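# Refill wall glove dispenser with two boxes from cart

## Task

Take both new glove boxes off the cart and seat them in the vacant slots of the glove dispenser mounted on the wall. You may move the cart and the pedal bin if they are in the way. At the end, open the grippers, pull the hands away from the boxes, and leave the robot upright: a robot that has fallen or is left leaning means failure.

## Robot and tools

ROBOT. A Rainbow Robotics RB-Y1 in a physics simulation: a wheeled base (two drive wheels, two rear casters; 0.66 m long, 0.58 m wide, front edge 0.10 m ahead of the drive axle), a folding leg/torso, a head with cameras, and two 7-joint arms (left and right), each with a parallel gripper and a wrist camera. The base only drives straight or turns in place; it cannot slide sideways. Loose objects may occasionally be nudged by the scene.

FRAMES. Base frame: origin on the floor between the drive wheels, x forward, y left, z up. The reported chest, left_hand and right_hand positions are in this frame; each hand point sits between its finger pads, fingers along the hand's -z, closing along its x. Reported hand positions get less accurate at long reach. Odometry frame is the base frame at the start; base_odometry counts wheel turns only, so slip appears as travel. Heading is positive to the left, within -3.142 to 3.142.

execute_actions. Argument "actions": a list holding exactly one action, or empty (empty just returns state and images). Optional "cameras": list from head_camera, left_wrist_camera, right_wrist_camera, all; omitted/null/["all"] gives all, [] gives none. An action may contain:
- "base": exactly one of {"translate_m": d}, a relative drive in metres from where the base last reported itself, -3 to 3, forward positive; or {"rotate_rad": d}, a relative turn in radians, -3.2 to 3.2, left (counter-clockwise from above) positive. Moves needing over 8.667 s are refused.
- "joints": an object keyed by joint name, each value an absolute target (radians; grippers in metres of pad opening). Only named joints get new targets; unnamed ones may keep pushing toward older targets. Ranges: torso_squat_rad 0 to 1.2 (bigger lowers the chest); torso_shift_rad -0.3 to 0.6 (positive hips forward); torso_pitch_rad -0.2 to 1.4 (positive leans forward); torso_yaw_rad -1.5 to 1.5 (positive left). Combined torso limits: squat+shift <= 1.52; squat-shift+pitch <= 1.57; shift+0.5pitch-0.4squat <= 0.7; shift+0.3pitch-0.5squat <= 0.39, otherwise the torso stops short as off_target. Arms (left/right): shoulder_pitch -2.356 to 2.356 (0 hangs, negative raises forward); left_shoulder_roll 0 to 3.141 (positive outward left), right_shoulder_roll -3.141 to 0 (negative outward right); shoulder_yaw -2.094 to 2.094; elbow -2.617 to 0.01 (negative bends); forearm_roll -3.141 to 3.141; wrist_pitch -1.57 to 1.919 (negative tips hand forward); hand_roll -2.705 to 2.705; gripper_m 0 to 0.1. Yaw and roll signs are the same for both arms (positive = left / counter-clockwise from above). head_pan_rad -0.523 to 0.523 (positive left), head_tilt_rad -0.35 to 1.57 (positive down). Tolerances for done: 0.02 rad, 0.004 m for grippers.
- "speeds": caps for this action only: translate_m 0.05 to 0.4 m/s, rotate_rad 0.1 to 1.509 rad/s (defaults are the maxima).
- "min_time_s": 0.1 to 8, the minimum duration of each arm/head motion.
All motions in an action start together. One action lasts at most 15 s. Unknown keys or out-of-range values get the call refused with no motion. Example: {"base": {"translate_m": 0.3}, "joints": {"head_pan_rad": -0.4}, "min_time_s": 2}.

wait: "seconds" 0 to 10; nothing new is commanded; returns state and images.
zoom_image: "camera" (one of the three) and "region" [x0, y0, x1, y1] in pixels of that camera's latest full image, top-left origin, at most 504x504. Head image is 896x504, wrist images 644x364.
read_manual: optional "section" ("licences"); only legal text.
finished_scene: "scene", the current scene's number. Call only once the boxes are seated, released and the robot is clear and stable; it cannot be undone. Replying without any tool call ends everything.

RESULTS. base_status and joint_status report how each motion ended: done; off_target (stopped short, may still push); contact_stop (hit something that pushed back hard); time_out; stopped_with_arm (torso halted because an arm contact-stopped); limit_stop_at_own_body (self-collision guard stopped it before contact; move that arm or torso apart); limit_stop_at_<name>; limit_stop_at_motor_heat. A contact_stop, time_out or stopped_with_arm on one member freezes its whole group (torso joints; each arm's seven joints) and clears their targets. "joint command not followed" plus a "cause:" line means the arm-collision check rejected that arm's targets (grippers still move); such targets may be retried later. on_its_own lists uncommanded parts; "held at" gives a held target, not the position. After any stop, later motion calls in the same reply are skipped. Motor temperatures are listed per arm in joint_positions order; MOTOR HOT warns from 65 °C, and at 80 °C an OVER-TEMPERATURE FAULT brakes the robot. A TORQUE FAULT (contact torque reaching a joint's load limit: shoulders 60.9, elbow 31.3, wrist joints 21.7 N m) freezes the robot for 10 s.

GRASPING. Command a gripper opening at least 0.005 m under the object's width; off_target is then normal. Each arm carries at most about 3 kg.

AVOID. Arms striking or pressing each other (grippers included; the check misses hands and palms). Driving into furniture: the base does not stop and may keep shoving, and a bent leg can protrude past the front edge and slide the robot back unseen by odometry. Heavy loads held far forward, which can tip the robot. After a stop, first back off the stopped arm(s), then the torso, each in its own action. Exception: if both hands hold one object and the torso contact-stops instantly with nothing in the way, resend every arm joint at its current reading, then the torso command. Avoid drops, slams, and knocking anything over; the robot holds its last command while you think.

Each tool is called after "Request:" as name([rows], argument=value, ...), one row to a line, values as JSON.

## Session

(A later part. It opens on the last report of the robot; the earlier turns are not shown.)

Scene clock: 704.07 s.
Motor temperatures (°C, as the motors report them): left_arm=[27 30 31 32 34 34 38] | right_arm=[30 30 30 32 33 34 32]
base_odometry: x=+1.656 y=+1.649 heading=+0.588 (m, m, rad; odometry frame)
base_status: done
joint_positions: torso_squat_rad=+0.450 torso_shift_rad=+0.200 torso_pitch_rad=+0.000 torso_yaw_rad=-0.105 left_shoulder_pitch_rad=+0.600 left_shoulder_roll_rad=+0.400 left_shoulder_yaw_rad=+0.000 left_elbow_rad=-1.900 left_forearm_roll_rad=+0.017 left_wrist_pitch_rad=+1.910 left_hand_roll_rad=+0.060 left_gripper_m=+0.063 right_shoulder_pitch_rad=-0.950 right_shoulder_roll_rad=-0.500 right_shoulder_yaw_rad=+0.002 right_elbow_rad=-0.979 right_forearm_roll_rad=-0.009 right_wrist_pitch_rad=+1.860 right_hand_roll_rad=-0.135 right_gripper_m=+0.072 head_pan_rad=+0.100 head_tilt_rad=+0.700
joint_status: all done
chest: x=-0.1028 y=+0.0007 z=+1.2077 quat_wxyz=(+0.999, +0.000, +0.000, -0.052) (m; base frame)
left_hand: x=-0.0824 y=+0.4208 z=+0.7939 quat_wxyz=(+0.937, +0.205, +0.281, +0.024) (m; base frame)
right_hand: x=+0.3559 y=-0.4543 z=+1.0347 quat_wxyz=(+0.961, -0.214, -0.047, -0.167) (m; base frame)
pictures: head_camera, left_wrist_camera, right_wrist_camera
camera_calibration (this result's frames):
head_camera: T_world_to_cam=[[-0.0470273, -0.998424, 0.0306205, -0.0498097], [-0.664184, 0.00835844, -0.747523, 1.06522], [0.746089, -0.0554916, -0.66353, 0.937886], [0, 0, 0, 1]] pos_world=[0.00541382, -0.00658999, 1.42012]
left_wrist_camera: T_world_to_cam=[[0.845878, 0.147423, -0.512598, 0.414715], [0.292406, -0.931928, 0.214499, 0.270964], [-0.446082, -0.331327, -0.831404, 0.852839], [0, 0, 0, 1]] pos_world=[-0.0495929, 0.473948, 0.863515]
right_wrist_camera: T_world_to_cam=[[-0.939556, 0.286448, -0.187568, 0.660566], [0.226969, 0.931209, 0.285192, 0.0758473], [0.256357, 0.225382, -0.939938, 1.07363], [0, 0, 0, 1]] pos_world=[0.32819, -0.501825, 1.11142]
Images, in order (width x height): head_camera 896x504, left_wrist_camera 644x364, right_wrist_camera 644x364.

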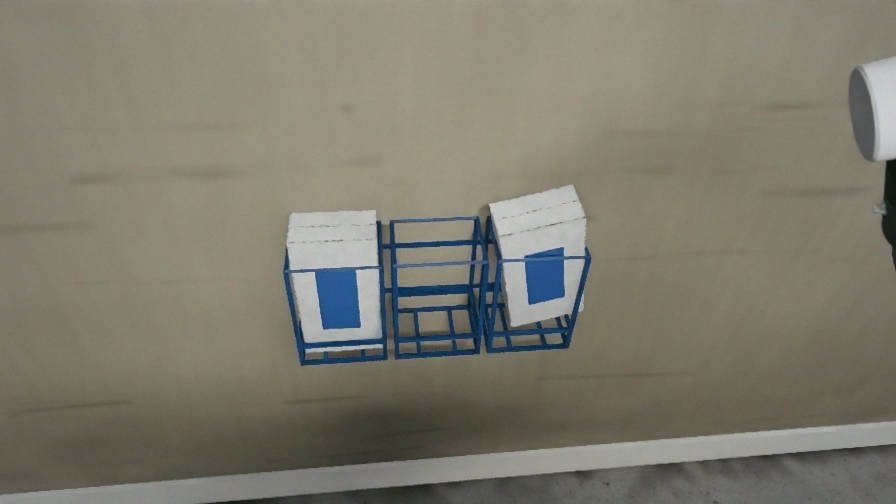

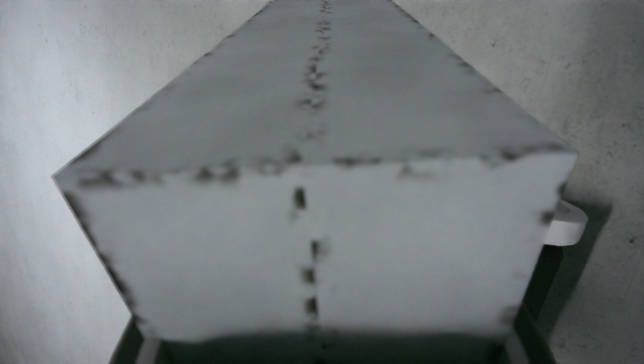

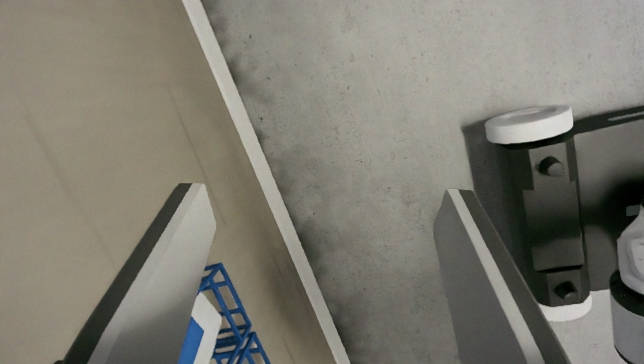

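Request:
execute_actions([
  {"joints":{"right_shoulder_roll_rad":-0.03,"right_gripper_m":0.1,"right_wrist_pitch_rad":1.84,"head_tilt_rad":0.8,"head_pan_rad":-0.1}},
], cameras=[])

Request:
execute_actions([
  {"base":{"translate_m":0.35}},
])

Scene clock: 716.70 s.
Motor temperatures (°C, as the motors report them): left_arm=[27 30 31 32 34 34 38] | right_arm=[31 30 30 32 33 33 32]
base_odometry: x=+1.656 y=+1.649 heading=+0.588 (m, m, rad; odometry frame)
base_status: not commanded
joint_positions: torso_squat_rad=+0.450 torso_shift_rad=+0.200 torso_pitch_rad=+0.000 torso_yaw_rad=-0.105 left_shoulder_pitch_rad=+0.600 left_shoulder_roll_rad=+0.400 left_shoulder_yaw_rad=+0.000 left_elbow_rad=-1.900 left_forearm_roll_rad=+0.017 left_wrist_pitch_rad=+1.910 left_hand_roll_rad=+0.060 left_gripper_m=+0.063 right_shoulder_pitch_rad=-0.950 right_shoulder_roll_rad=-0.030 right_shoulder_yaw_rad=+0.002 right_elbow_rad=-0.979 right_forearm_roll_rad=-0.010 right_wrist_pitch_rad=+1.840 right_hand_roll_rad=-0.135 right_gripper_m=+0.099 head_pan_rad=-0.100 head_tilt_rad=+0.800
joint_status: all done
chest: x=-0.1028 y=+0.0007 z=+1.2077 quat_wxyz=(+0.999, +0.000, +0.000, -0.052) (m; base frame)
left_hand: x=-0.0824 y=+0.4208 z=+0.7939 quat_wxyz=(+0.937, +0.205, +0.281, +0.024) (m; base frame)
right_hand: x=+0.3683 y=-0.1903 z=+0.9540 quat_wxyz=(+0.997, -0.071, -0.022, +0.014) (m; base frame)
pictures: none
No camera images: the call's "cameras" was empty. Leave "cameras" out to get every camera's image.

Scene clock: 718.90 s.
Motor temperatures (°C, as the motors report them): left_arm=[27 30 31 32 34 34 38] | right_arm=[31 30 30 32 33 33 32]
base_odometry: x=+1.947 y=+1.843 heading=+0.587 (m, m, rad; odometry frame)
base_status: done
joint_positions: torso_squat_rad=+0.450 torso_shift_rad=+0.200 torso_pitch_rad=+0.000 torso_yaw_rad=-0.105 left_shoulder_pitch_rad=+0.600 left_shoulder_roll_rad=+0.400 left_shoulder_yaw_rad=+0.000 left_elbow_rad=-1.900 left_forearm_roll_rad=+0.017 left_wrist_pitch_rad=+1.910 left_hand_roll_rad=+0.060 left_gripper_m=+0.063 right_shoulder_pitch_rad=-0.949 right_shoulder_roll_rad=-0.030 right_shoulder_yaw_rad=+0.002 right_elbow_rad=-0.978 right_forearm_roll_rad=-0.010 right_wrist_pitch_rad=+1.840 right_hand_roll_rad=-0.135 right_gripper_m=+0.099 head_pan_rad=-0.100 head_tilt_rad=+0.800
joint_status: not commanded
chest: x=-0.1028 y=+0.0007 z=+1.2077 quat_wxyz=(+0.999, +0.000, +0.000, -0.052) (m; base frame)
left_hand: x=-0.0823 y=+0.4208 z=+0.7939 quat_wxyz=(+0.937, +0.205, +0.281, +0.023) (m; base frame)
right_hand: x=+0.3681 y=-0.1904 z=+0.9537 quat_wxyz=(+0.997, -0.071, -0.021, +0.013) (m; base frame)
pictures: head_camera, left_wrist_camera, right_wrist_camera
camera_calibration (this result's frames):
head_camera: T_world_to_cam=[[-0.241299, -0.96983, 0.0346977, -0.071211], [-0.719121, 0.154684, -0.677449, 0.962425], [0.651644, -0.18842, -0.734751, 1.03023], [0, 0, 0, 1]] pos_world=[0.0035746, -0.023819, 1.41143]
left_wrist_camera: T_world_to_cam=[[0.845885, 0.147312, -0.512619, 0.414699], [0.292297, -0.93196, 0.214507, 0.270929], [-0.446141, -0.331285, -0.831389, 0.852846], [0, 0, 0, 1]] pos_world=[-0.0494896, 0.47394, 0.863513]
right_wrist_camera: T_world_to_cam=[[-0.99695, -0.0362345, -0.0691259, 0.42803], [-0.0677491, 0.841498, 0.535996, -0.297367], [0.0387477, 0.539044, -0.841386, 0.980727], [0, 0, 0, 1]] pos_world=[0.368577, -0.262912, 1.01415]
Images, in order (width x height): head_camera 896x504, left_wrist_camera 644x364, right_wrist_camera 644x364.

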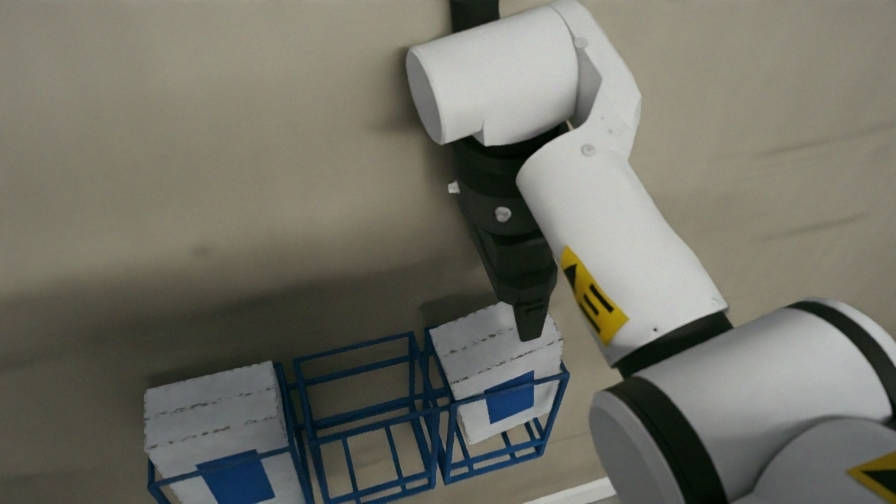

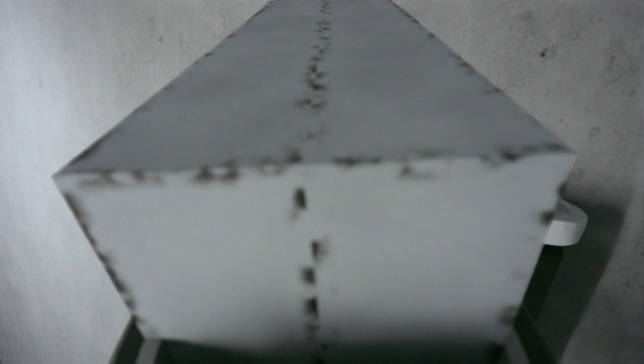

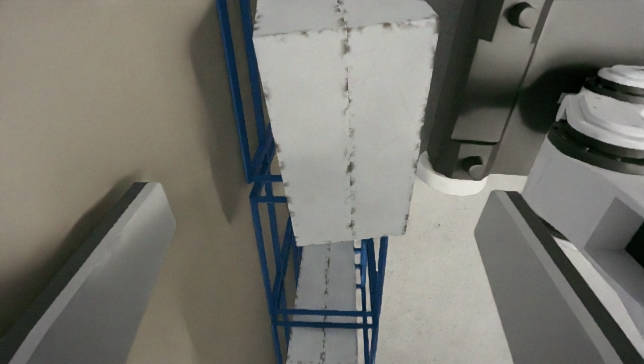

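Request:
execute_actions([
  {"joints":{"torso_squat_rad":0.64}},
], cameras=["head_camera","right_wrist_camera"])

Scene clock: 724.17 s.
Motor temperatures (°C, as the motors report them): left_arm=[27 30 31 32 34 34 38] | right_arm=[31 30 30 32 33 33 32]
base_odometry: x=+1.947 y=+1.843 heading=+0.587 (m, m, rad; odometry frame)
base_status: not commanded
joint_positions: torso_squat_rad=+0.640 torso_shift_rad=+0.200 torso_pitch_rad=+0.000 torso_yaw_rad=-0.105 left_shoulder_pitch_rad=+0.600 left_shoulder_roll_rad=+0.400 left_shoulder_yaw_rad=+0.000 left_elbow_rad=-1.900 left_forearm_roll_rad=+0.017 left_wrist_pitch_rad=+1.910 left_hand_roll_rad=+0.060 left_gripper_m=+0.063 right_shoulder_pitch_rad=-0.950 right_shoulder_roll_rad=-0.030 right_shoulder_yaw_rad=+0.002 right_elbow_rad=-0.978 right_forearm_roll_rad=-0.010 right_wrist_pitch_rad=+1.840 right_hand_roll_rad=-0.135 right_gripper_m=+0.099 head_pan_rad=-0.100 head_tilt_rad=+0.800
joint_status: all done
chest: x=-0.1165 y=+0.0006 z=+1.1402 quat_wxyz=(+0.999, +0.000, +0.000, -0.052) (m; base frame)
left_hand: x=-0.0959 y=+0.4207 z=+0.7265 quat_wxyz=(+0.937, +0.205, +0.281, +0.023) (m; base frame)
right_hand: x=+0.3545 y=-0.1905 z=+0.8864 quat_wxyz=(+0.997, -0.071, -0.022, +0.013) (m; base frame)
pictures: head_camera, right_wrist_camera
camera_calibration (this result's frames):
head_camera: T_world_to_cam=[[-0.241307, -0.96983, 0.0346379, -0.072188], [-0.718964, 0.154687, -0.677616, 0.907034], [0.651814, -0.188417, -0.7346, 0.989476], [0, 0, 0, 1]] pos_world=[-0.0102491, -0.0238824, 1.34399]
right_wrist_camera: T_world_to_cam=[[-0.996908, -0.036295, -0.0696936, 0.410274], [-0.0681055, 0.841492, 0.53596, -0.262033], [0.0391939, 0.539049, -0.841362, 0.924498], [0, 0, 0, 1]] pos_world=[0.354925, -0.26296, 0.946869]
Images, in order (width x height): head_camera 896x504, right_wrist_camera 644x364.

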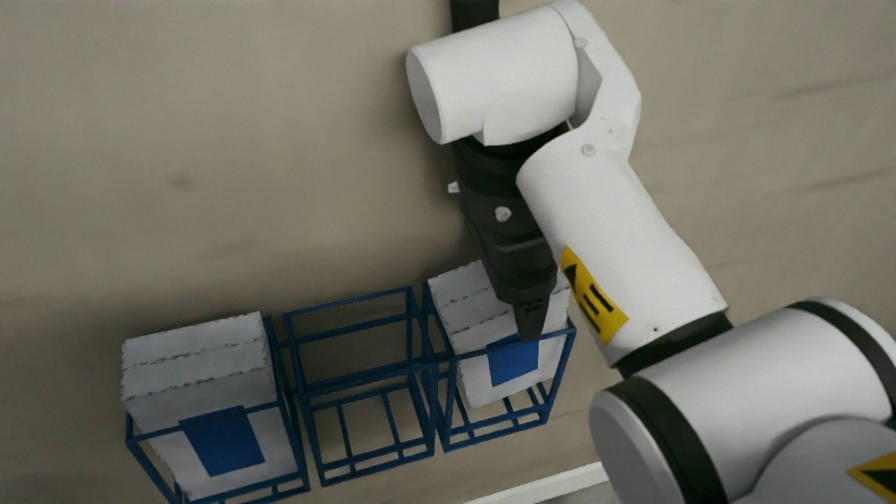

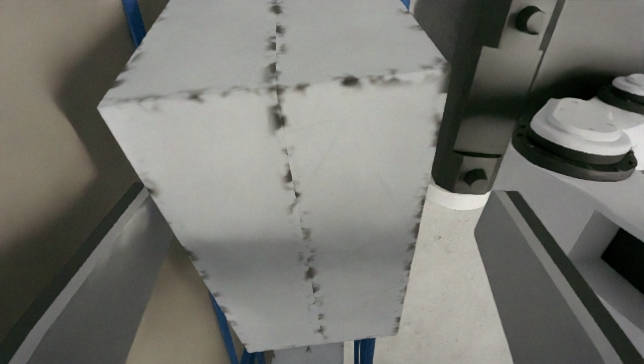

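Request:
execute_actions([
  {"joints":{"torso_yaw_rad":-0.03,"right_hand_roll_rad":-0.21}},
], cameras=[])

Request:
execute_actions([
  {"joints":{"torso_squat_rad":0.72}},
], cameras=["head_camera","right_wrist_camera"])

Scene clock: 732.43 s.
Motor temperatures (°C, as the motors report them): left_arm=[27 30 31 32 34 34 38] | right_arm=[31 30 30 32 33 33 32]
base_odometry: x=+1.947 y=+1.843 heading=+0.587 (m, m, rad; odometry frame)
base_status: not commanded
joint_positions: torso_squat_rad=+0.640 torso_shift_rad=+0.200 torso_pitch_rad=+0.000 torso_yaw_rad=-0.030 left_shoulder_pitch_rad=+0.600 left_shoulder_roll_rad=+0.400 left_shoulder_yaw_rad=+0.000 left_elbow_rad=-1.900 left_forearm_roll_rad=+0.017 left_wrist_pitch_rad=+1.910 left_hand_roll_rad=+0.060 left_gripper_m=+0.063 right_shoulder_pitch_rad=-0.949 right_shoulder_roll_rad=-0.030 right_shoulder_yaw_rad=+0.002 right_elbow_rad=-0.978 right_forearm_roll_rad=-0.009 right_wrist_pitch_rad=+1.841 right_hand_roll_rad=-0.210 right_gripper_m=+0.098 head_pan_rad=-0.100 head_tilt_rad=+0.800
joint_status: all done
chest: x=-0.1166 y=+0.0006 z=+1.1402 quat_wxyz=(+1.000, +0.000, +0.000, -0.015) (m; base frame)
left_hand: x=-0.1274 y=+0.4211 z=+0.7265 quat_wxyz=(+0.936, +0.194, +0.288, +0.058) (m; base frame)
right_hand: x=+0.3671 y=-0.1551 z=+0.8862 quat_wxyz=(+0.997, -0.069, -0.026, +0.013) (m; base frame)
pictures: none
No camera images: the call's "cameras" was empty. Leave "cameras" out to get every camera's image.

Scene clock: 733.43 s.
Motor temperatures (°C, as the motors report them): left_arm=[27 30 31 32 34 34 38] | right_arm=[31 30 30 32 33 33 32]
base_odometry: x=+1.947 y=+1.843 heading=+0.587 (m, m, rad; odometry frame)
base_status: not commanded
joint_positions: torso_squat_rad=+0.720 torso_shift_rad=+0.200 torso_pitch_rad=+0.000 torso_yaw_rad=-0.030 left_shoulder_pitch_rad=+0.600 left_shoulder_roll_rad=+0.400 left_shoulder_yaw_rad=+0.000 left_elbow_rad=-1.900 left_forearm_roll_rad=+0.017 left_wrist_pitch_rad=+1.910 left_hand_roll_rad=+0.060 left_gripper_m=+0.063 right_shoulder_pitch_rad=-0.950 right_shoulder_roll_rad=-0.030 right_shoulder_yaw_rad=+0.002 right_elbow_rad=-0.978 right_forearm_roll_rad=-0.009 right_wrist_pitch_rad=+1.840 right_hand_roll_rad=-0.210 right_gripper_m=+0.099 head_pan_rad=-0.100 head_tilt_rad=+0.800
joint_status: all done
chest: x=-0.1235 y=+0.0006 z=+1.1057 quat_wxyz=(+1.000, +0.000, +0.000, -0.015) (m; base frame)
left_hand: x=-0.1344 y=+0.4211 z=+0.6920 quat_wxyz=(+0.936, +0.194, +0.288, +0.059) (m; base frame)
right_hand: x=+0.3605 y=-0.1550 z=+0.8519 quat_wxyz=(+0.997, -0.069, -0.027, +0.013) (m; base frame)
pictures: head_camera, right_wrist_camera
camera_calibration (this result's frames):
head_camera: T_world_to_cam=[[-0.168224, -0.98514, 0.0346504, -0.0636936], [-0.728521, 0.10057, -0.677601, 0.877464], [0.664047, -0.139232, -0.734613, 0.970181], [0, 0, 0, 1]] pos_world=[-0.0157104, -0.0159131, 1.30949]
right_wrist_camera: T_world_to_cam=[[-0.996127, -0.0362897, -0.0800857, 0.423663], [-0.0738534, 0.839606, 0.538153, -0.27307], [0.0477111, 0.541983, -0.839034, 0.871481], [0, 0, 0, 1]] pos_world=[0.360276, -0.227683, 0.912085]
Images, in order (width x height): head_camera 896x504, right_wrist_camera 644x364.

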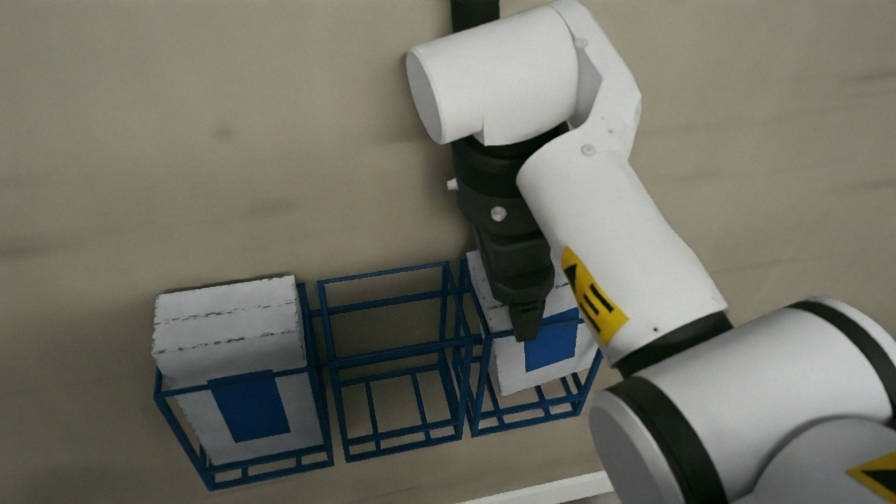

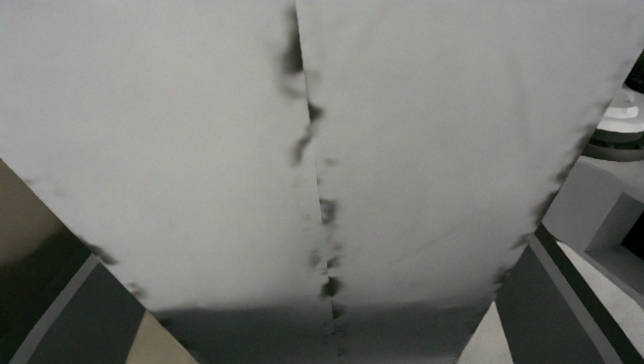

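Grip loosely-ish, lift a little, then look.

Request:
execute_actions([
  {"joints":{"right_gripper_m":0.055}},
], cameras=[])

Request:
execute_actions([
  {"joints":{"torso_squat_rad":0.6}},
], cameras=["head_camera"])

Request:
execute_actions([
  {"joints":{"torso_yaw_rad":-0.11,"right_hand_roll_rad":-0.13}},
], cameras=["head_camera"])

Scene clock: 739.90 s.
Motor temperatures (°C, as the motors report them): left_arm=[27 30 31 32 34 34 38] | right_arm=[31 30 30 32 33 33 32]
base_odometry: x=+1.947 y=+1.843 heading=+0.587 (m, m, rad; odometry frame)
base_status: not commanded
joint_positions: torso_squat_rad=+0.720 torso_shift_rad=+0.200 torso_pitch_rad=+0.000 torso_yaw_rad=-0.030 left_shoulder_pitch_rad=+0.600 left_shoulder_roll_rad=+0.400 left_shoulder_yaw_rad=+0.000 left_elbow_rad=-1.900 left_forearm_roll_rad=+0.017 left_wrist_pitch_rad=+1.910 left_hand_roll_rad=+0.060 left_gripper_m=+0.063 right_shoulder_pitch_rad=-0.950 right_shoulder_roll_rad=-0.030 right_shoulder_yaw_rad=+0.002 right_elbow_rad=-0.978 right_forearm_roll_rad=-0.009 right_wrist_pitch_rad=+1.840 right_hand_roll_rad=-0.210 right_gripper_m=+0.062 head_pan_rad=-0.100 head_tilt_rad=+0.800
joint_status: right_gripper_m off_target (ended at +0.062, target +0.055)
chest: x=-0.1235 y=+0.0006 z=+1.1057 quat_wxyz=(+1.000, +0.000, +0.000, -0.015) (m; base frame)
left_hand: x=-0.1344 y=+0.4211 z=+0.6920 quat_wxyz=(+0.936, +0.194, +0.288, +0.059) (m; base frame)
right_hand: x=+0.3605 y=-0.1550 z=+0.8519 quat_wxyz=(+0.997, -0.069, -0.027, +0.013) (m; base frame)
pictures: none
No camera images: the call's "cameras" was empty. Leave "cameras" out to get every camera's image.

Scene clock: 741.07 s.
Motor temperatures (°C, as the motors report them): left_arm=[27 30 31 32 34 34 38] | right_arm=[31 30 30 32 33 33 32]
base_odometry: x=+1.947 y=+1.843 heading=+0.587 (m, m, rad; odometry frame)
base_status: not commanded
joint_positions: torso_squat_rad=+0.600 torso_shift_rad=+0.199 torso_pitch_rad=-0.001 torso_yaw_rad=-0.030 left_shoulder_pitch_rad=+0.600 left_shoulder_roll_rad=+0.400 left_shoulder_yaw_rad=+0.000 left_elbow_rad=-1.900 left_forearm_roll_rad=+0.017 left_wrist_pitch_rad=+1.910 left_hand_roll_rad=+0.060 left_gripper_m=+0.063 right_shoulder_pitch_rad=-0.945 right_shoulder_roll_rad=-0.028 right_shoulder_yaw_rad=+0.002 right_elbow_rad=-0.976 right_forearm_roll_rad=-0.010 right_wrist_pitch_rad=+1.841 right_hand_roll_rad=-0.210 right_gripper_m=+0.062 head_pan_rad=-0.100 head_tilt_rad=+0.800
joint_status: all done
chest: x=-0.1138 y=+0.0006 z=+1.1561 quat_wxyz=(+1.000, +0.000, +0.000, -0.015) (m; base frame)
left_hand: x=-0.1244 y=+0.4211 z=+0.7424 quat_wxyz=(+0.936, +0.194, +0.288, +0.059) (m; base frame)
right_hand: x=+0.3681 y=-0.1544 z=+0.8997 quat_wxyz=(+0.997, -0.068, -0.023, +0.013) (m; base frame)
pictures: head_camera
camera_calibration (this result's frames):
head_camera: T_world_to_cam=[[-0.168311, -0.985129, 0.0345299, -0.0636363], [-0.728259, 0.100664, -0.677869, 0.919094], [0.664312, -0.139239, -0.734372, 1.00048], [0, 0, 0, 1]] pos_world=[-0.00600219, -0.0159038, 1.35995]
Images, in order (width x height): head_camera 896x504.

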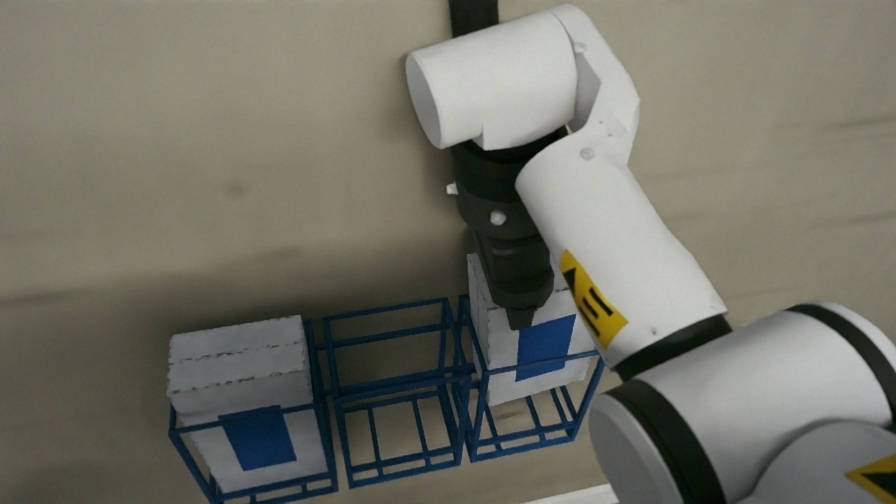

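Scene clock: 741.97 s.
Motor temperatures (°C, as the motors report them): left_arm=[27 30 31 32 34 34 38] | right_arm=[31 30 30 32 33 33 32]
base_odometry: x=+1.947 y=+1.843 heading=+0.587 (m, m, rad; odometry frame)
base_status: not commanded
joint_positions: torso_squat_rad=+0.600 torso_shift_rad=+0.200 torso_pitch_rad=+0.000 torso_yaw_rad=-0.110 left_shoulder_pitch_rad=+0.600 left_shoulder_roll_rad=+0.400 left_shoulder_yaw_rad=+0.000 left_elbow_rad=-1.900 left_forearm_roll_rad=+0.017 left_wrist_pitch_rad=+1.910 left_hand_roll_rad=+0.060 left_gripper_m=+0.063 right_shoulder_pitch_rad=-0.950 right_shoulder_roll_rad=-0.028 right_shoulder_yaw_rad=+0.002 right_elbow_rad=-0.978 right_forearm_roll_rad=-0.010 right_wrist_pitch_rad=+1.840 right_hand_roll_rad=-0.130 right_gripper_m=+0.061 head_pan_rad=-0.100 head_tilt_rad=+0.800
joint_status: all done
chest: x=-0.1133 y=+0.0007 z=+1.1561 quat_wxyz=(+0.998, +0.000, +0.000, -0.055) (m; base frame)
left_hand: x=-0.0907 y=+0.4207 z=+0.7424 quat_wxyz=(+0.937, +0.205, +0.280, +0.021) (m; base frame)
right_hand: x=+0.3567 y=-0.1917 z=+0.9022 quat_wxyz=(+0.997, -0.070, -0.021, +0.014) (m; base frame)
pictures: head_camera
camera_calibration (this result's frames):
head_camera: T_world_to_cam=[[-0.246139, -0.968612, 0.0347266, -0.0725426], [-0.718342, 0.158253, -0.677452, 0.920048], [0.650693, -0.191693, -0.734747, 0.999093], [0, 0, 0, 1]] pos_world=[-0.00704967, -0.0243474, 1.35989]
Images, in order (width x height): head_camera 896x504.

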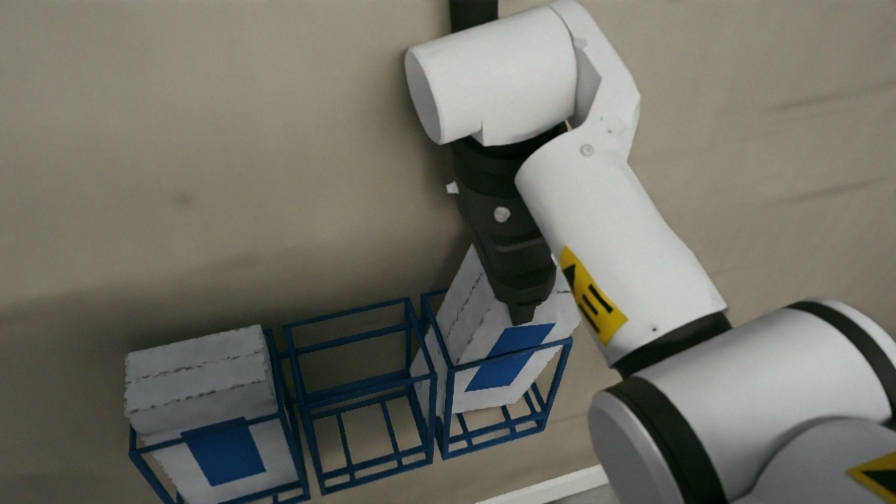

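Request:
execute_actions([
  {"joints":{"torso_yaw_rad":-0.065,"right_hand_roll_rad":-0.175}},
], cameras=["head_camera"])

Scene clock: 744.90 s.
Motor temperatures (°C, as the motors report them): left_arm=[27 30 31 32 34 34 38] | right_arm=[31 30 30 32 33 33 32]
base_odometry: x=+1.947 y=+1.843 heading=+0.587 (m, m, rad; odometry frame)
base_status: not commanded
joint_positions: torso_squat_rad=+0.600 torso_shift_rad=+0.200 torso_pitch_rad=+0.000 torso_yaw_rad=-0.065 left_shoulder_pitch_rad=+0.600 left_shoulder_roll_rad=+0.400 left_shoulder_yaw_rad=+0.000 left_elbow_rad=-1.900 left_forearm_roll_rad=+0.017 left_wrist_pitch_rad=+1.910 left_hand_roll_rad=+0.060 left_gripper_m=+0.063 right_shoulder_pitch_rad=-0.950 right_shoulder_roll_rad=-0.031 right_shoulder_yaw_rad=+0.002 right_elbow_rad=-0.978 right_forearm_roll_rad=-0.009 right_wrist_pitch_rad=+1.840 right_hand_roll_rad=-0.175 right_gripper_m=+0.061 head_pan_rad=-0.100 head_tilt_rad=+0.800
joint_status: all done
chest: x=-0.1133 y=+0.0007 z=+1.1561 quat_wxyz=(+0.999, +0.000, +0.000, -0.033) (m; base frame)
left_hand: x=-0.1096 y=+0.4213 z=+0.7424 quat_wxyz=(+0.937, +0.199, +0.285, +0.042) (m; base frame)
right_hand: x=+0.3650 y=-0.1722 z=+0.9022 quat_wxyz=(+0.997, -0.070, -0.024, +0.013) (m; base frame)
pictures: head_camera
camera_calibration (this result's frames):
head_camera: T_world_to_cam=[[-0.202582, -0.97865, 0.0347133, -0.0676011], [-0.72472, 0.125989, -0.677427, 0.919328], [0.658591, -0.162392, -0.73477, 0.999985], [0, 0, 0, 1]] pos_world=[-0.00602039, -0.0195937, 1.35988]
Images, in order (width x height): head_camera 896x504.

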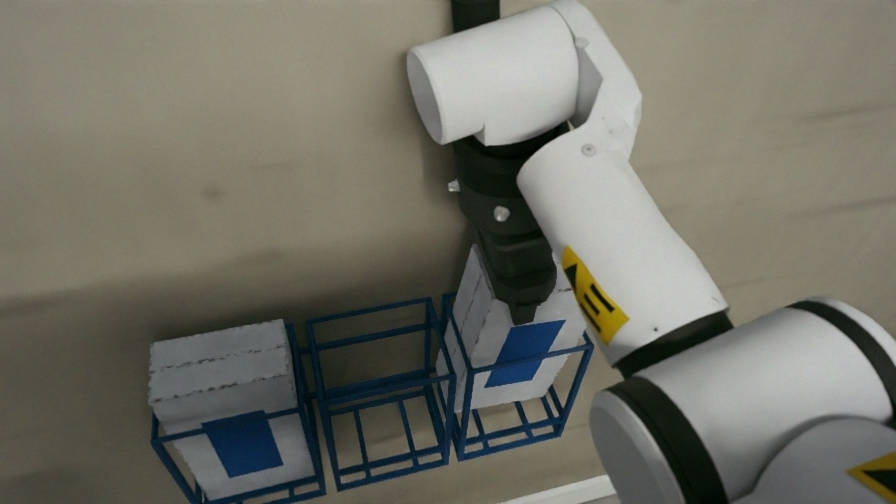

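Request:
execute_actions([
  {"joints":{"torso_yaw_rad":-0.04,"right_hand_roll_rad":-0.2}},
], cameras=["head_camera"])

Scene clock: 748.90 s.
Motor temperatures (°C, as the motors report them): left_arm=[27 30 31 32 34 34 38] | right_arm=[31 30 30 32 33 32 32]
base_odometry: x=+1.947 y=+1.843 heading=+0.587 (m, m, rad; odometry frame)
base_status: not commanded
joint_positions: torso_squat_rad=+0.600 torso_shift_rad=+0.200 torso_pitch_rad=+0.000 torso_yaw_rad=-0.040 left_shoulder_pitch_rad=+0.600 left_shoulder_roll_rad=+0.400 left_shoulder_yaw_rad=+0.000 left_elbow_rad=-1.900 left_forearm_roll_rad=+0.017 left_wrist_pitch_rad=+1.910 left_hand_roll_rad=+0.060 left_gripper_m=+0.063 right_shoulder_pitch_rad=-0.949 right_shoulder_roll_rad=-0.032 right_shoulder_yaw_rad=+0.002 right_elbow_rad=-0.978 right_forearm_roll_rad=-0.009 right_wrist_pitch_rad=+1.840 right_hand_roll_rad=-0.200 right_gripper_m=+0.061 head_pan_rad=-0.100 head_tilt_rad=+0.800
joint_status: all done
chest: x=-0.1135 y=+0.0006 z=+1.1562 quat_wxyz=(+1.000, +0.000, +0.000, -0.020) (m; base frame)
left_hand: x=-0.1201 y=+0.4212 z=+0.7425 quat_wxyz=(+0.936, +0.196, +0.287, +0.054) (m; base frame)
right_hand: x=+0.3688 y=-0.1611 z=+0.9022 quat_wxyz=(+0.997, -0.070, -0.026, +0.012) (m; base frame)
pictures: head_camera
camera_calibration (this result's frames):
head_camera: T_world_to_cam=[[-0.178331, -0.983365, 0.0345065, -0.0647702], [-0.727299, 0.108112, -0.677752, 0.919237], [0.662748, -0.145961, -0.73448, 1.00029], [0, 0, 0, 1]] pos_world=[-0.00593333, -0.017069, 1.35995]
Images, in order (width x height): head_camera 896x504.

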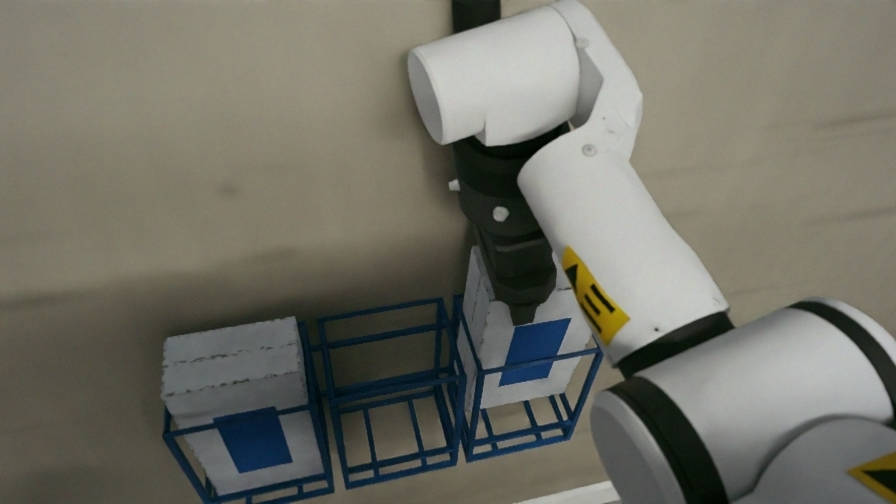

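Near upright, slight CW. Lower.

Request:
execute_actions([
  {"joints":{"torso_squat_rad":0.71}},
], cameras=["head_camera"])

Scene clock: 751.77 s.
Motor temperatures (°C, as the motors report them): left_arm=[27 30 31 32 34 34 38] | right_arm=[31 30 30 32 33 32 32]
base_odometry: x=+1.947 y=+1.843 heading=+0.587 (m, m, rad; odometry frame)
base_status: not commanded
joint_positions: torso_squat_rad=+0.710 torso_shift_rad=+0.200 torso_pitch_rad=+0.000 torso_yaw_rad=-0.040 left_shoulder_pitch_rad=+0.600 left_shoulder_roll_rad=+0.400 left_shoulder_yaw_rad=+0.000 left_elbow_rad=-1.900 left_forearm_roll_rad=+0.017 left_wrist_pitch_rad=+1.910 left_hand_roll_rad=+0.060 left_gripper_m=+0.063 right_shoulder_pitch_rad=-0.950 right_shoulder_roll_rad=-0.032 right_shoulder_yaw_rad=+0.002 right_elbow_rad=-0.978 right_forearm_roll_rad=-0.009 right_wrist_pitch_rad=+1.840 right_hand_roll_rad=-0.200 right_gripper_m=+0.061 head_pan_rad=-0.100 head_tilt_rad=+0.800
joint_status: all done
chest: x=-0.1226 y=+0.0005 z=+1.1102 quat_wxyz=(+1.000, +0.000, +0.000, -0.020) (m; base frame)
left_hand: x=-0.1293 y=+0.4211 z=+0.6965 quat_wxyz=(+0.936, +0.195, +0.287, +0.054) (m; base frame)
right_hand: x=+0.3601 y=-0.1610 z=+0.8565 quat_wxyz=(+0.997, -0.070, -0.026, +0.012) (m; base frame)
pictures: head_camera
camera_calibration (this result's frames):
head_camera: T_world_to_cam=[[-0.178192, -0.983388, 0.0345825, -0.0648966], [-0.727524, 0.108002, -0.677528, 0.881249], [0.662538, -0.14589, -0.734683, 0.972737], [0, 0, 0, 1]] pos_world=[-0.0149097, -0.0170833, 1.31397]
Images, in order (width x height): head_camera 896x504.

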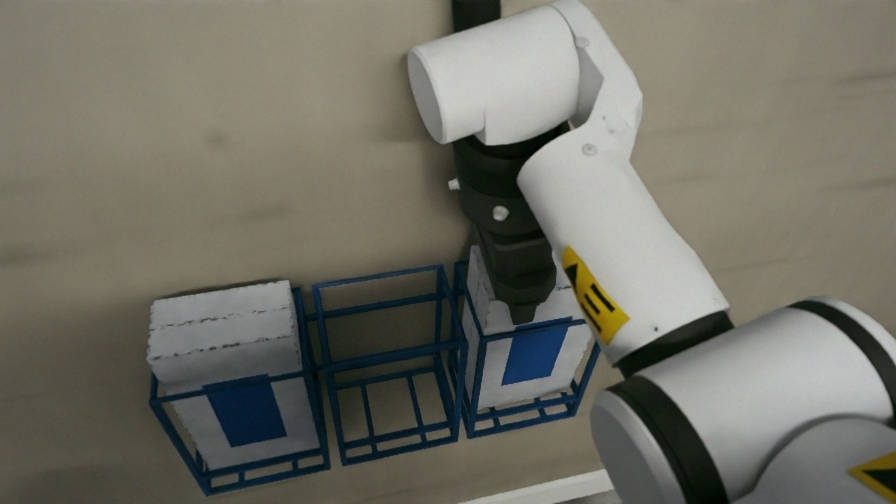

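Request:
execute_actions([
  {"joints":{"right_gripper_m":0.1}},
], cameras=[])

Request:
execute_actions([
  {"joints":{"torso_squat_rad":0.45}},
], cameras=[])

Request:
execute_actions([
  {"joints":{"right_shoulder_roll_rad":-0.6,"head_pan_rad":0}},
], cameras=["head_camera"])

Scene clock: 757.20 s.
Motor temperatures (°C, as the motors report them): left_arm=[27 30 31 32 34 34 38] | right_arm=[31 30 30 32 33 32 32]
base_odometry: x=+1.947 y=+1.843 heading=+0.587 (m, m, rad; odometry frame)
base_status: not commanded
joint_positions: torso_squat_rad=+0.710 torso_shift_rad=+0.200 torso_pitch_rad=+0.000 torso_yaw_rad=-0.040 left_shoulder_pitch_rad=+0.600 left_shoulder_roll_rad=+0.400 left_shoulder_yaw_rad=+0.000 left_elbow_rad=-1.900 left_forearm_roll_rad=+0.017 left_wrist_pitch_rad=+1.910 left_hand_roll_rad=+0.060 left_gripper_m=+0.063 right_shoulder_pitch_rad=-0.950 right_shoulder_roll_rad=-0.030 right_shoulder_yaw_rad=+0.002 right_elbow_rad=-0.978 right_forearm_roll_rad=-0.009 right_wrist_pitch_rad=+1.840 right_hand_roll_rad=-0.200 right_gripper_m=+0.099 head_pan_rad=-0.100 head_tilt_rad=+0.800
joint_status: all done
chest: x=-0.1226 y=+0.0005 z=+1.1102 quat_wxyz=(+1.000, +0.000, +0.000, -0.020) (m; base frame)
left_hand: x=-0.1294 y=+0.4211 z=+0.6965 quat_wxyz=(+0.936, +0.195, +0.288, +0.054) (m; base frame)
right_hand: x=+0.3599 y=-0.1599 z=+0.8564 quat_wxyz=(+0.997, -0.069, -0.026, +0.013) (m; base frame)
pictures: none
No camera images: the call's "cameras" was empty. Leave "cameras" out to get every camera's image.

Scene clock: 758.47 s.
Motor temperatures (°C, as the motors report them): left_arm=[27 30 31 32 34 34 38] | right_arm=[31 30 30 32 33 33 32]
base_odometry: x=+1.947 y=+1.843 heading=+0.587 (m, m, rad; odometry frame)
base_status: not commanded
joint_positions: torso_squat_rad=+0.553 torso_shift_rad=+0.197 torso_pitch_rad=-0.003 torso_yaw_rad=-0.041 left_shoulder_pitch_rad=+0.600 left_shoulder_roll_rad=+0.400 left_shoulder_yaw_rad=+0.000 left_elbow_rad=-1.900 left_forearm_roll_rad=+0.017 left_wrist_pitch_rad=+1.910 left_hand_roll_rad=+0.060 left_gripper_m=+0.063 right_shoulder_pitch_rad=-0.944 right_shoulder_roll_rad=-0.028 right_shoulder_yaw_rad=+0.003 right_elbow_rad=-0.976 right_forearm_roll_rad=-0.010 right_wrist_pitch_rad=+1.842 right_hand_roll_rad=-0.200 right_gripper_m=+0.099 head_pan_rad=-0.100 head_tilt_rad=+0.800
joint_status: torso_squat_rad contact_stop (moved -0.157 of -0.260)
on_its_own: torso_squat_rad is held at +0.553, not at your +0.450, since a contact_stop
chest: x=-0.1121 y=+0.0005 z=+1.1740 quat_wxyz=(+1.000, +0.000, -0.001, -0.021) (m; base frame)
left_hand: x=-0.1173 y=+0.4212 z=+0.7604 quat_wxyz=(+0.937, +0.196, +0.286, +0.054) (m; base frame)
right_hand: x=+0.3682 y=-0.1601 z=+0.9183 quat_wxyz=(+0.997, -0.069, -0.023, +0.013) (m; base frame)
pictures: none
No camera images: the call's "cameras" was empty. Leave "cameras" out to get every camera's image.

not run: a stop came earlier in this reply.

Wall contact (x grows on rising). Back off.

Request:
execute_actions([
  {"base":{"translate_m":-0.3},"joints":{"right_shoulder_roll_rad":-0.6,"head_pan_rad":0,"head_tilt_rad":0.7}},
], cameras=["head_camera"])

Scene clock: 767.73 s.
Motor temperatures (°C, as the motors report them): left_arm=[27 30 31 32 34 34 38] | right_arm=[33 30 30 33 33 34 32]
base_odometry: x=+1.697 y=+1.677 heading=+0.585 (m, m, rad; odometry frame)
base_status: done
joint_positions: torso_squat_rad=+0.553 torso_shift_rad=+0.198 torso_pitch_rad=-0.002 torso_yaw_rad=-0.041 left_shoulder_pitch_rad=+0.600 left_shoulder_roll_rad=+0.400 left_shoulder_yaw_rad=+0.000 left_elbow_rad=-1.900 left_forearm_roll_rad=+0.017 left_wrist_pitch_rad=+1.910 left_hand_roll_rad=+0.060 left_gripper_m=+0.063 right_shoulder_pitch_rad=-0.950 right_shoulder_roll_rad=-0.600 right_shoulder_yaw_rad=+0.002 right_elbow_rad=-0.978 right_forearm_roll_rad=-0.009 right_wrist_pitch_rad=+1.840 right_hand_roll_rad=-0.200 right_gripper_m=+0.099 head_pan_rad=+0.000 head_tilt_rad=+0.700
joint_status: all done
on_its_own: torso_squat_rad is held at +0.553, not at your +0.450, since a contact_stop
chest: x=-0.1113 y=+0.0006 z=+1.1740 quat_wxyz=(+1.000, +0.000, -0.001, -0.020) (m; base frame)
left_hand: x=-0.1170 y=+0.4213 z=+0.7602 quat_wxyz=(+0.936, +0.196, +0.286, +0.054) (m; base frame)
right_hand: x=+0.3687 y=-0.4767 z=+1.0286 quat_wxyz=(+0.946, -0.239, -0.080, -0.203) (m; base frame)
pictures: head_camera
camera_calibration (this result's frames):
head_camera: T_world_to_cam=[[-0.0829884, -0.996085, 0.0304457, -0.0508142], [-0.662029, 0.0322698, -0.748783, 1.03618], [0.744869, -0.0822963, -0.662116, 0.92009], [0, 0, 0, 1]] pos_world=[-0.0035807, -0.00833274, 1.38663]
Images, in order (width x height): head_camera 896x504.

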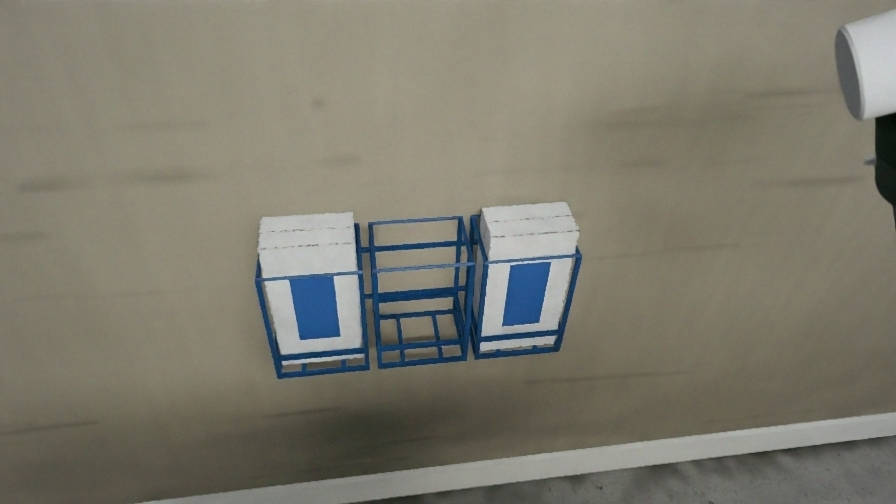

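Request:
execute_actions([
  {"joints":{"right_shoulder_pitch_rad":0.5,"right_shoulder_roll_rad":-0.4,"right_elbow_rad":-1.9,"right_hand_roll_rad":0,"torso_squat_rad":0.05,"torso_shift_rad":0.05,"torso_yaw_rad":-0.3,"left_shoulder_pitch_rad":-0.95,"left_shoulder_roll_rad":0.03,"left_shoulder_yaw_rad":-0.1,"left_elbow_rad":-0.98,"left_wrist_pitch_rad":1.84,"head_pan_rad":0.3,"head_tilt_rad":0.7},"min_time_s":3},
], cameras=["head_camera"])

Scene clock: 784.17 s.
Motor temperatures (°C, as the motors report them): left_arm=[27 30 31 32 34 34 38] | right_arm=[32 30 30 33 33 33 32]
base_odometry: x=+1.697 y=+1.677 heading=+0.585 (m, m, rad; odometry frame)
base_status: not commanded
joint_positions: torso_squat_rad=+0.050 torso_shift_rad=+0.050 torso_pitch_rad=-0.002 torso_yaw_rad=-0.300 left_shoulder_pitch_rad=-0.949 left_shoulder_roll_rad=+0.030 left_shoulder_yaw_rad=-0.100 left_elbow_rad=-0.980 left_forearm_roll_rad=+0.017 left_wrist_pitch_rad=+1.840 left_hand_roll_rad=+0.060 left_gripper_m=+0.063 right_shoulder_pitch_rad=+0.500 right_shoulder_roll_rad=-0.400 right_shoulder_yaw_rad=+0.002 right_elbow_rad=-1.900 right_forearm_roll_rad=-0.009 right_wrist_pitch_rad=+1.840 right_hand_roll_rad=+0.000 right_gripper_m=+0.099 head_pan_rad=+0.300 head_tilt_rad=+0.700
joint_status: all done
chest: x=-0.1936 y=+0.0008 z=+1.2882 quat_wxyz=(+0.989, +0.000, -0.001, -0.149) (m; base frame)
left_hand: x=+0.3113 y=-0.0147 z=+1.0339 quat_wxyz=(+0.954, +0.099, -0.042, -0.280) (m; base frame)
right_hand: x=-0.2761 y=-0.4172 z=+0.8684 quat_wxyz=(+0.942, -0.154, +0.241, -0.173) (m; base frame)
pictures: head_camera
camera_calibration (this result's frames):
head_camera: T_world_to_cam=[[-0.042313, -0.998638, 0.0305349, -0.0597893], [-0.662953, 0.0051989, -0.748643, 1.06623], [0.747464, -0.0519205, -0.66227, 1.05811], [0, 0, 0, 1]] pos_world=[-0.0865724, -0.0103134, 1.5008]
Images, in order (width x height): head_camera 896x504.

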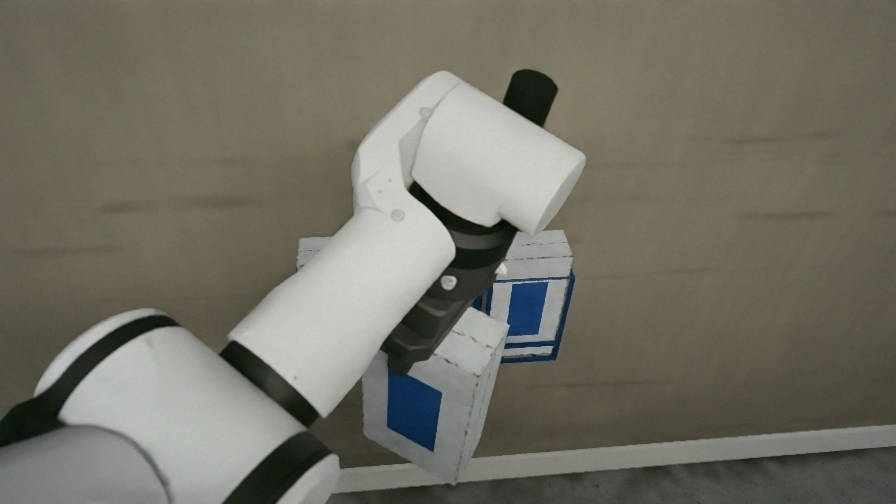

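Request:
execute_actions([
  {"joints":{"torso_yaw_rad":-0.4,"left_shoulder_roll_rad":0.0,"left_shoulder_yaw_rad":0,"left_wrist_pitch_rad":1.88,"left_hand_roll_rad":0.66,"head_pan_rad":0.4},"min_time_s":2},
], cameras=["head_camera"])

Scene clock: 794.03 s.
Motor temperatures (°C, as the motors report them): left_arm=[28 29 31 32 34 34 38] | right_arm=[31 30 30 32 33 33 32]
base_odometry: x=+1.697 y=+1.677 heading=+0.585 (m, m, rad; odometry frame)
base_status: not commanded
joint_positions: torso_squat_rad=+0.050 torso_shift_rad=+0.050 torso_pitch_rad=-0.002 torso_yaw_rad=-0.400 left_shoulder_pitch_rad=-0.949 left_shoulder_roll_rad=+0.000 left_shoulder_yaw_rad=+0.000 left_elbow_rad=-0.980 left_forearm_roll_rad=+0.017 left_wrist_pitch_rad=+1.880 left_hand_roll_rad=+0.660 left_gripper_m=+0.063 right_shoulder_pitch_rad=+0.500 right_shoulder_roll_rad=-0.400 right_shoulder_yaw_rad=+0.002 right_elbow_rad=-1.900 right_forearm_roll_rad=-0.009 right_wrist_pitch_rad=+1.840 right_hand_roll_rad=+0.000 right_gripper_m=+0.099 head_pan_rad=+0.400 head_tilt_rad=+0.700
joint_status: all done
chest: x=-0.1936 y=+0.0007 z=+1.2882 quat_wxyz=(+0.980, +0.000, -0.001, -0.199) (m; base frame)
left_hand: x=+0.2926 y=-0.0691 z=+1.0327 quat_wxyz=(+0.998, +0.052, -0.030, -0.014) (m; base frame)
right_hand: x=-0.3174 y=-0.4067 z=+0.8683 quat_wxyz=(+0.933, -0.142, +0.249, -0.220) (m; base frame)
pictures: head_camera
camera_calibration (this result's frames):
head_camera: T_world_to_cam=[[-0.042337, -0.998637, 0.0305326, -0.0618878], [-0.662956, 0.00521678, -0.74864, 1.06573], [0.74746, -0.0519369, -0.662273, 1.05857], [0, 0, 0, 1]] pos_world=[-0.0873221, -0.0123844, 1.5008]
Images, in order (width x height): head_camera 896x504.

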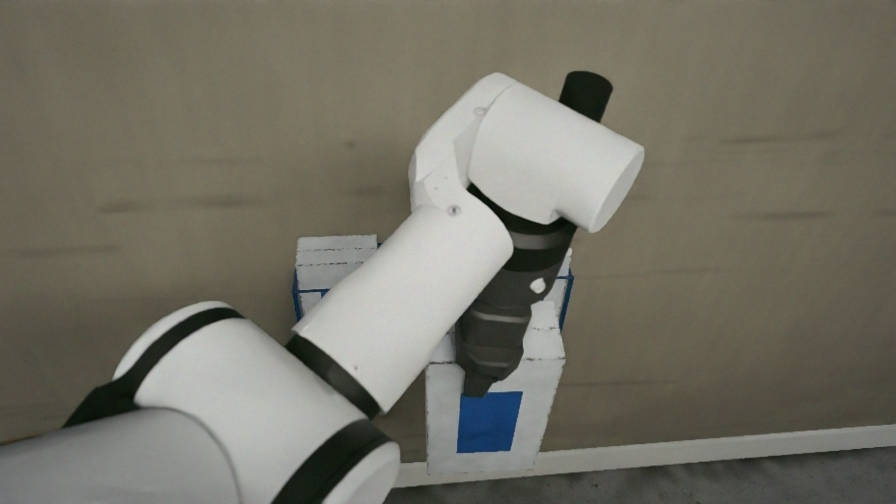

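Request:
execute_actions([
  {"joints":{"torso_yaw_rad":-0.3,"torso_squat_rad":0,"left_hand_roll_rad":0.56,"head_pan_rad":0.3,"head_tilt_rad":0.85},"base":{"translate_m":0.28},"speeds":{"translate_m":0.15}},
], cameras=["head_camera","left_wrist_camera"])

Scene clock: 804.43 s.
Motor temperatures (°C, as the motors report them): left_arm=[28 29 31 33 34 34 38] | right_arm=[30 30 30 32 33 33 32]
base_odometry: x=+1.931 y=+1.832 heading=+0.583 (m, m, rad; odometry frame)
base_status: done
joint_positions: torso_squat_rad=+0.000 torso_shift_rad=+0.050 torso_pitch_rad=-0.002 torso_yaw_rad=-0.300 left_shoulder_pitch_rad=-0.950 left_shoulder_roll_rad=+0.000 left_shoulder_yaw_rad=+0.000 left_elbow_rad=-0.980 left_forearm_roll_rad=+0.017 left_wrist_pitch_rad=+1.880 left_hand_roll_rad=+0.560 left_gripper_m=+0.063 right_shoulder_pitch_rad=+0.500 right_shoulder_roll_rad=-0.400 right_shoulder_yaw_rad=+0.002 right_elbow_rad=-1.900 right_forearm_roll_rad=-0.009 right_wrist_pitch_rad=+1.840 right_hand_roll_rad=+0.000 right_gripper_m=+0.099 head_pan_rad=+0.300 head_tilt_rad=+0.850
joint_status: all done
chest: x=-0.1935 y=+0.0007 z=+1.2890 quat_wxyz=(+0.989, +0.000, -0.001, -0.149) (m; base frame)
left_hand: x=+0.2971 y=-0.0204 z=+1.0336 quat_wxyz=(+0.998, +0.055, -0.025, -0.014) (m; base frame)
right_hand: x=-0.2761 y=-0.4171 z=+0.8692 quat_wxyz=(+0.942, -0.154, +0.241, -0.173) (m; base frame)
pictures: head_camera, left_wrist_camera
camera_calibration (this result's frames):
head_camera: T_world_to_cam=[[-0.0372766, -0.998638, 0.0365043, -0.0678403], [-0.767389, 0.00520759, -0.641161, 0.888847], [0.640098, -0.0519133, -0.766538, 1.19531], [0, 0, 0, 1]] pos_world=[-0.0855534, -0.0103241, 1.48862]
left_wrist_camera: T_world_to_cam=[[0.997567, -0.040512, 0.0567284, -0.355759], [-0.0658648, -0.814284, 0.576717, -0.568138], [0.0228291, -0.579051, -0.814972, 0.913795], [0, 0, 0, 1]] pos_world=[0.296612, 0.0520955, 1.09255]
Images, in order (width x height): head_camera 896x504, left_wrist_camera 644x364.

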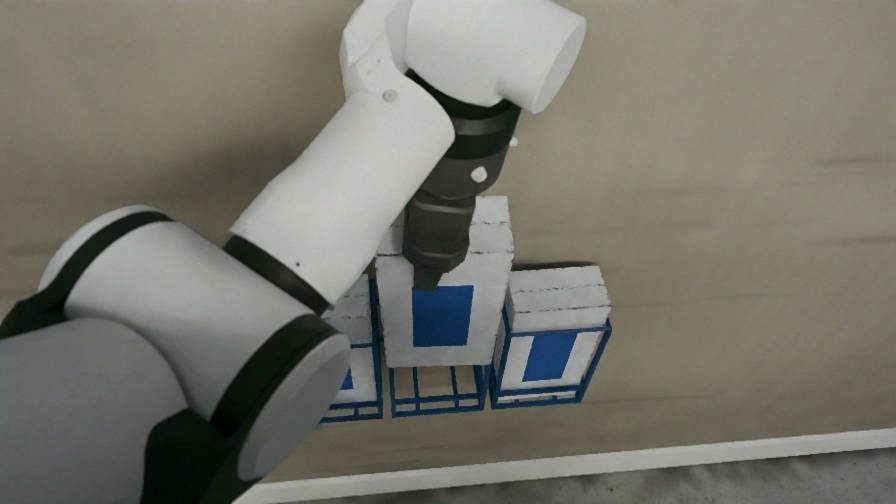

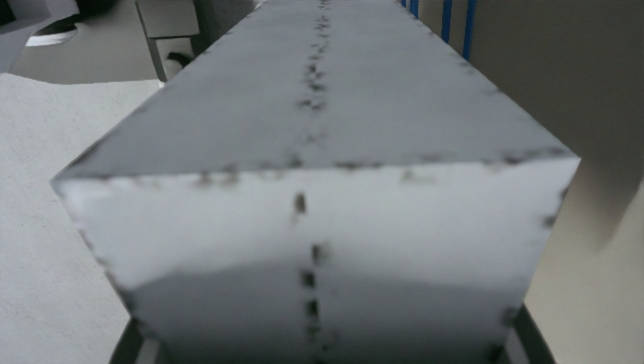

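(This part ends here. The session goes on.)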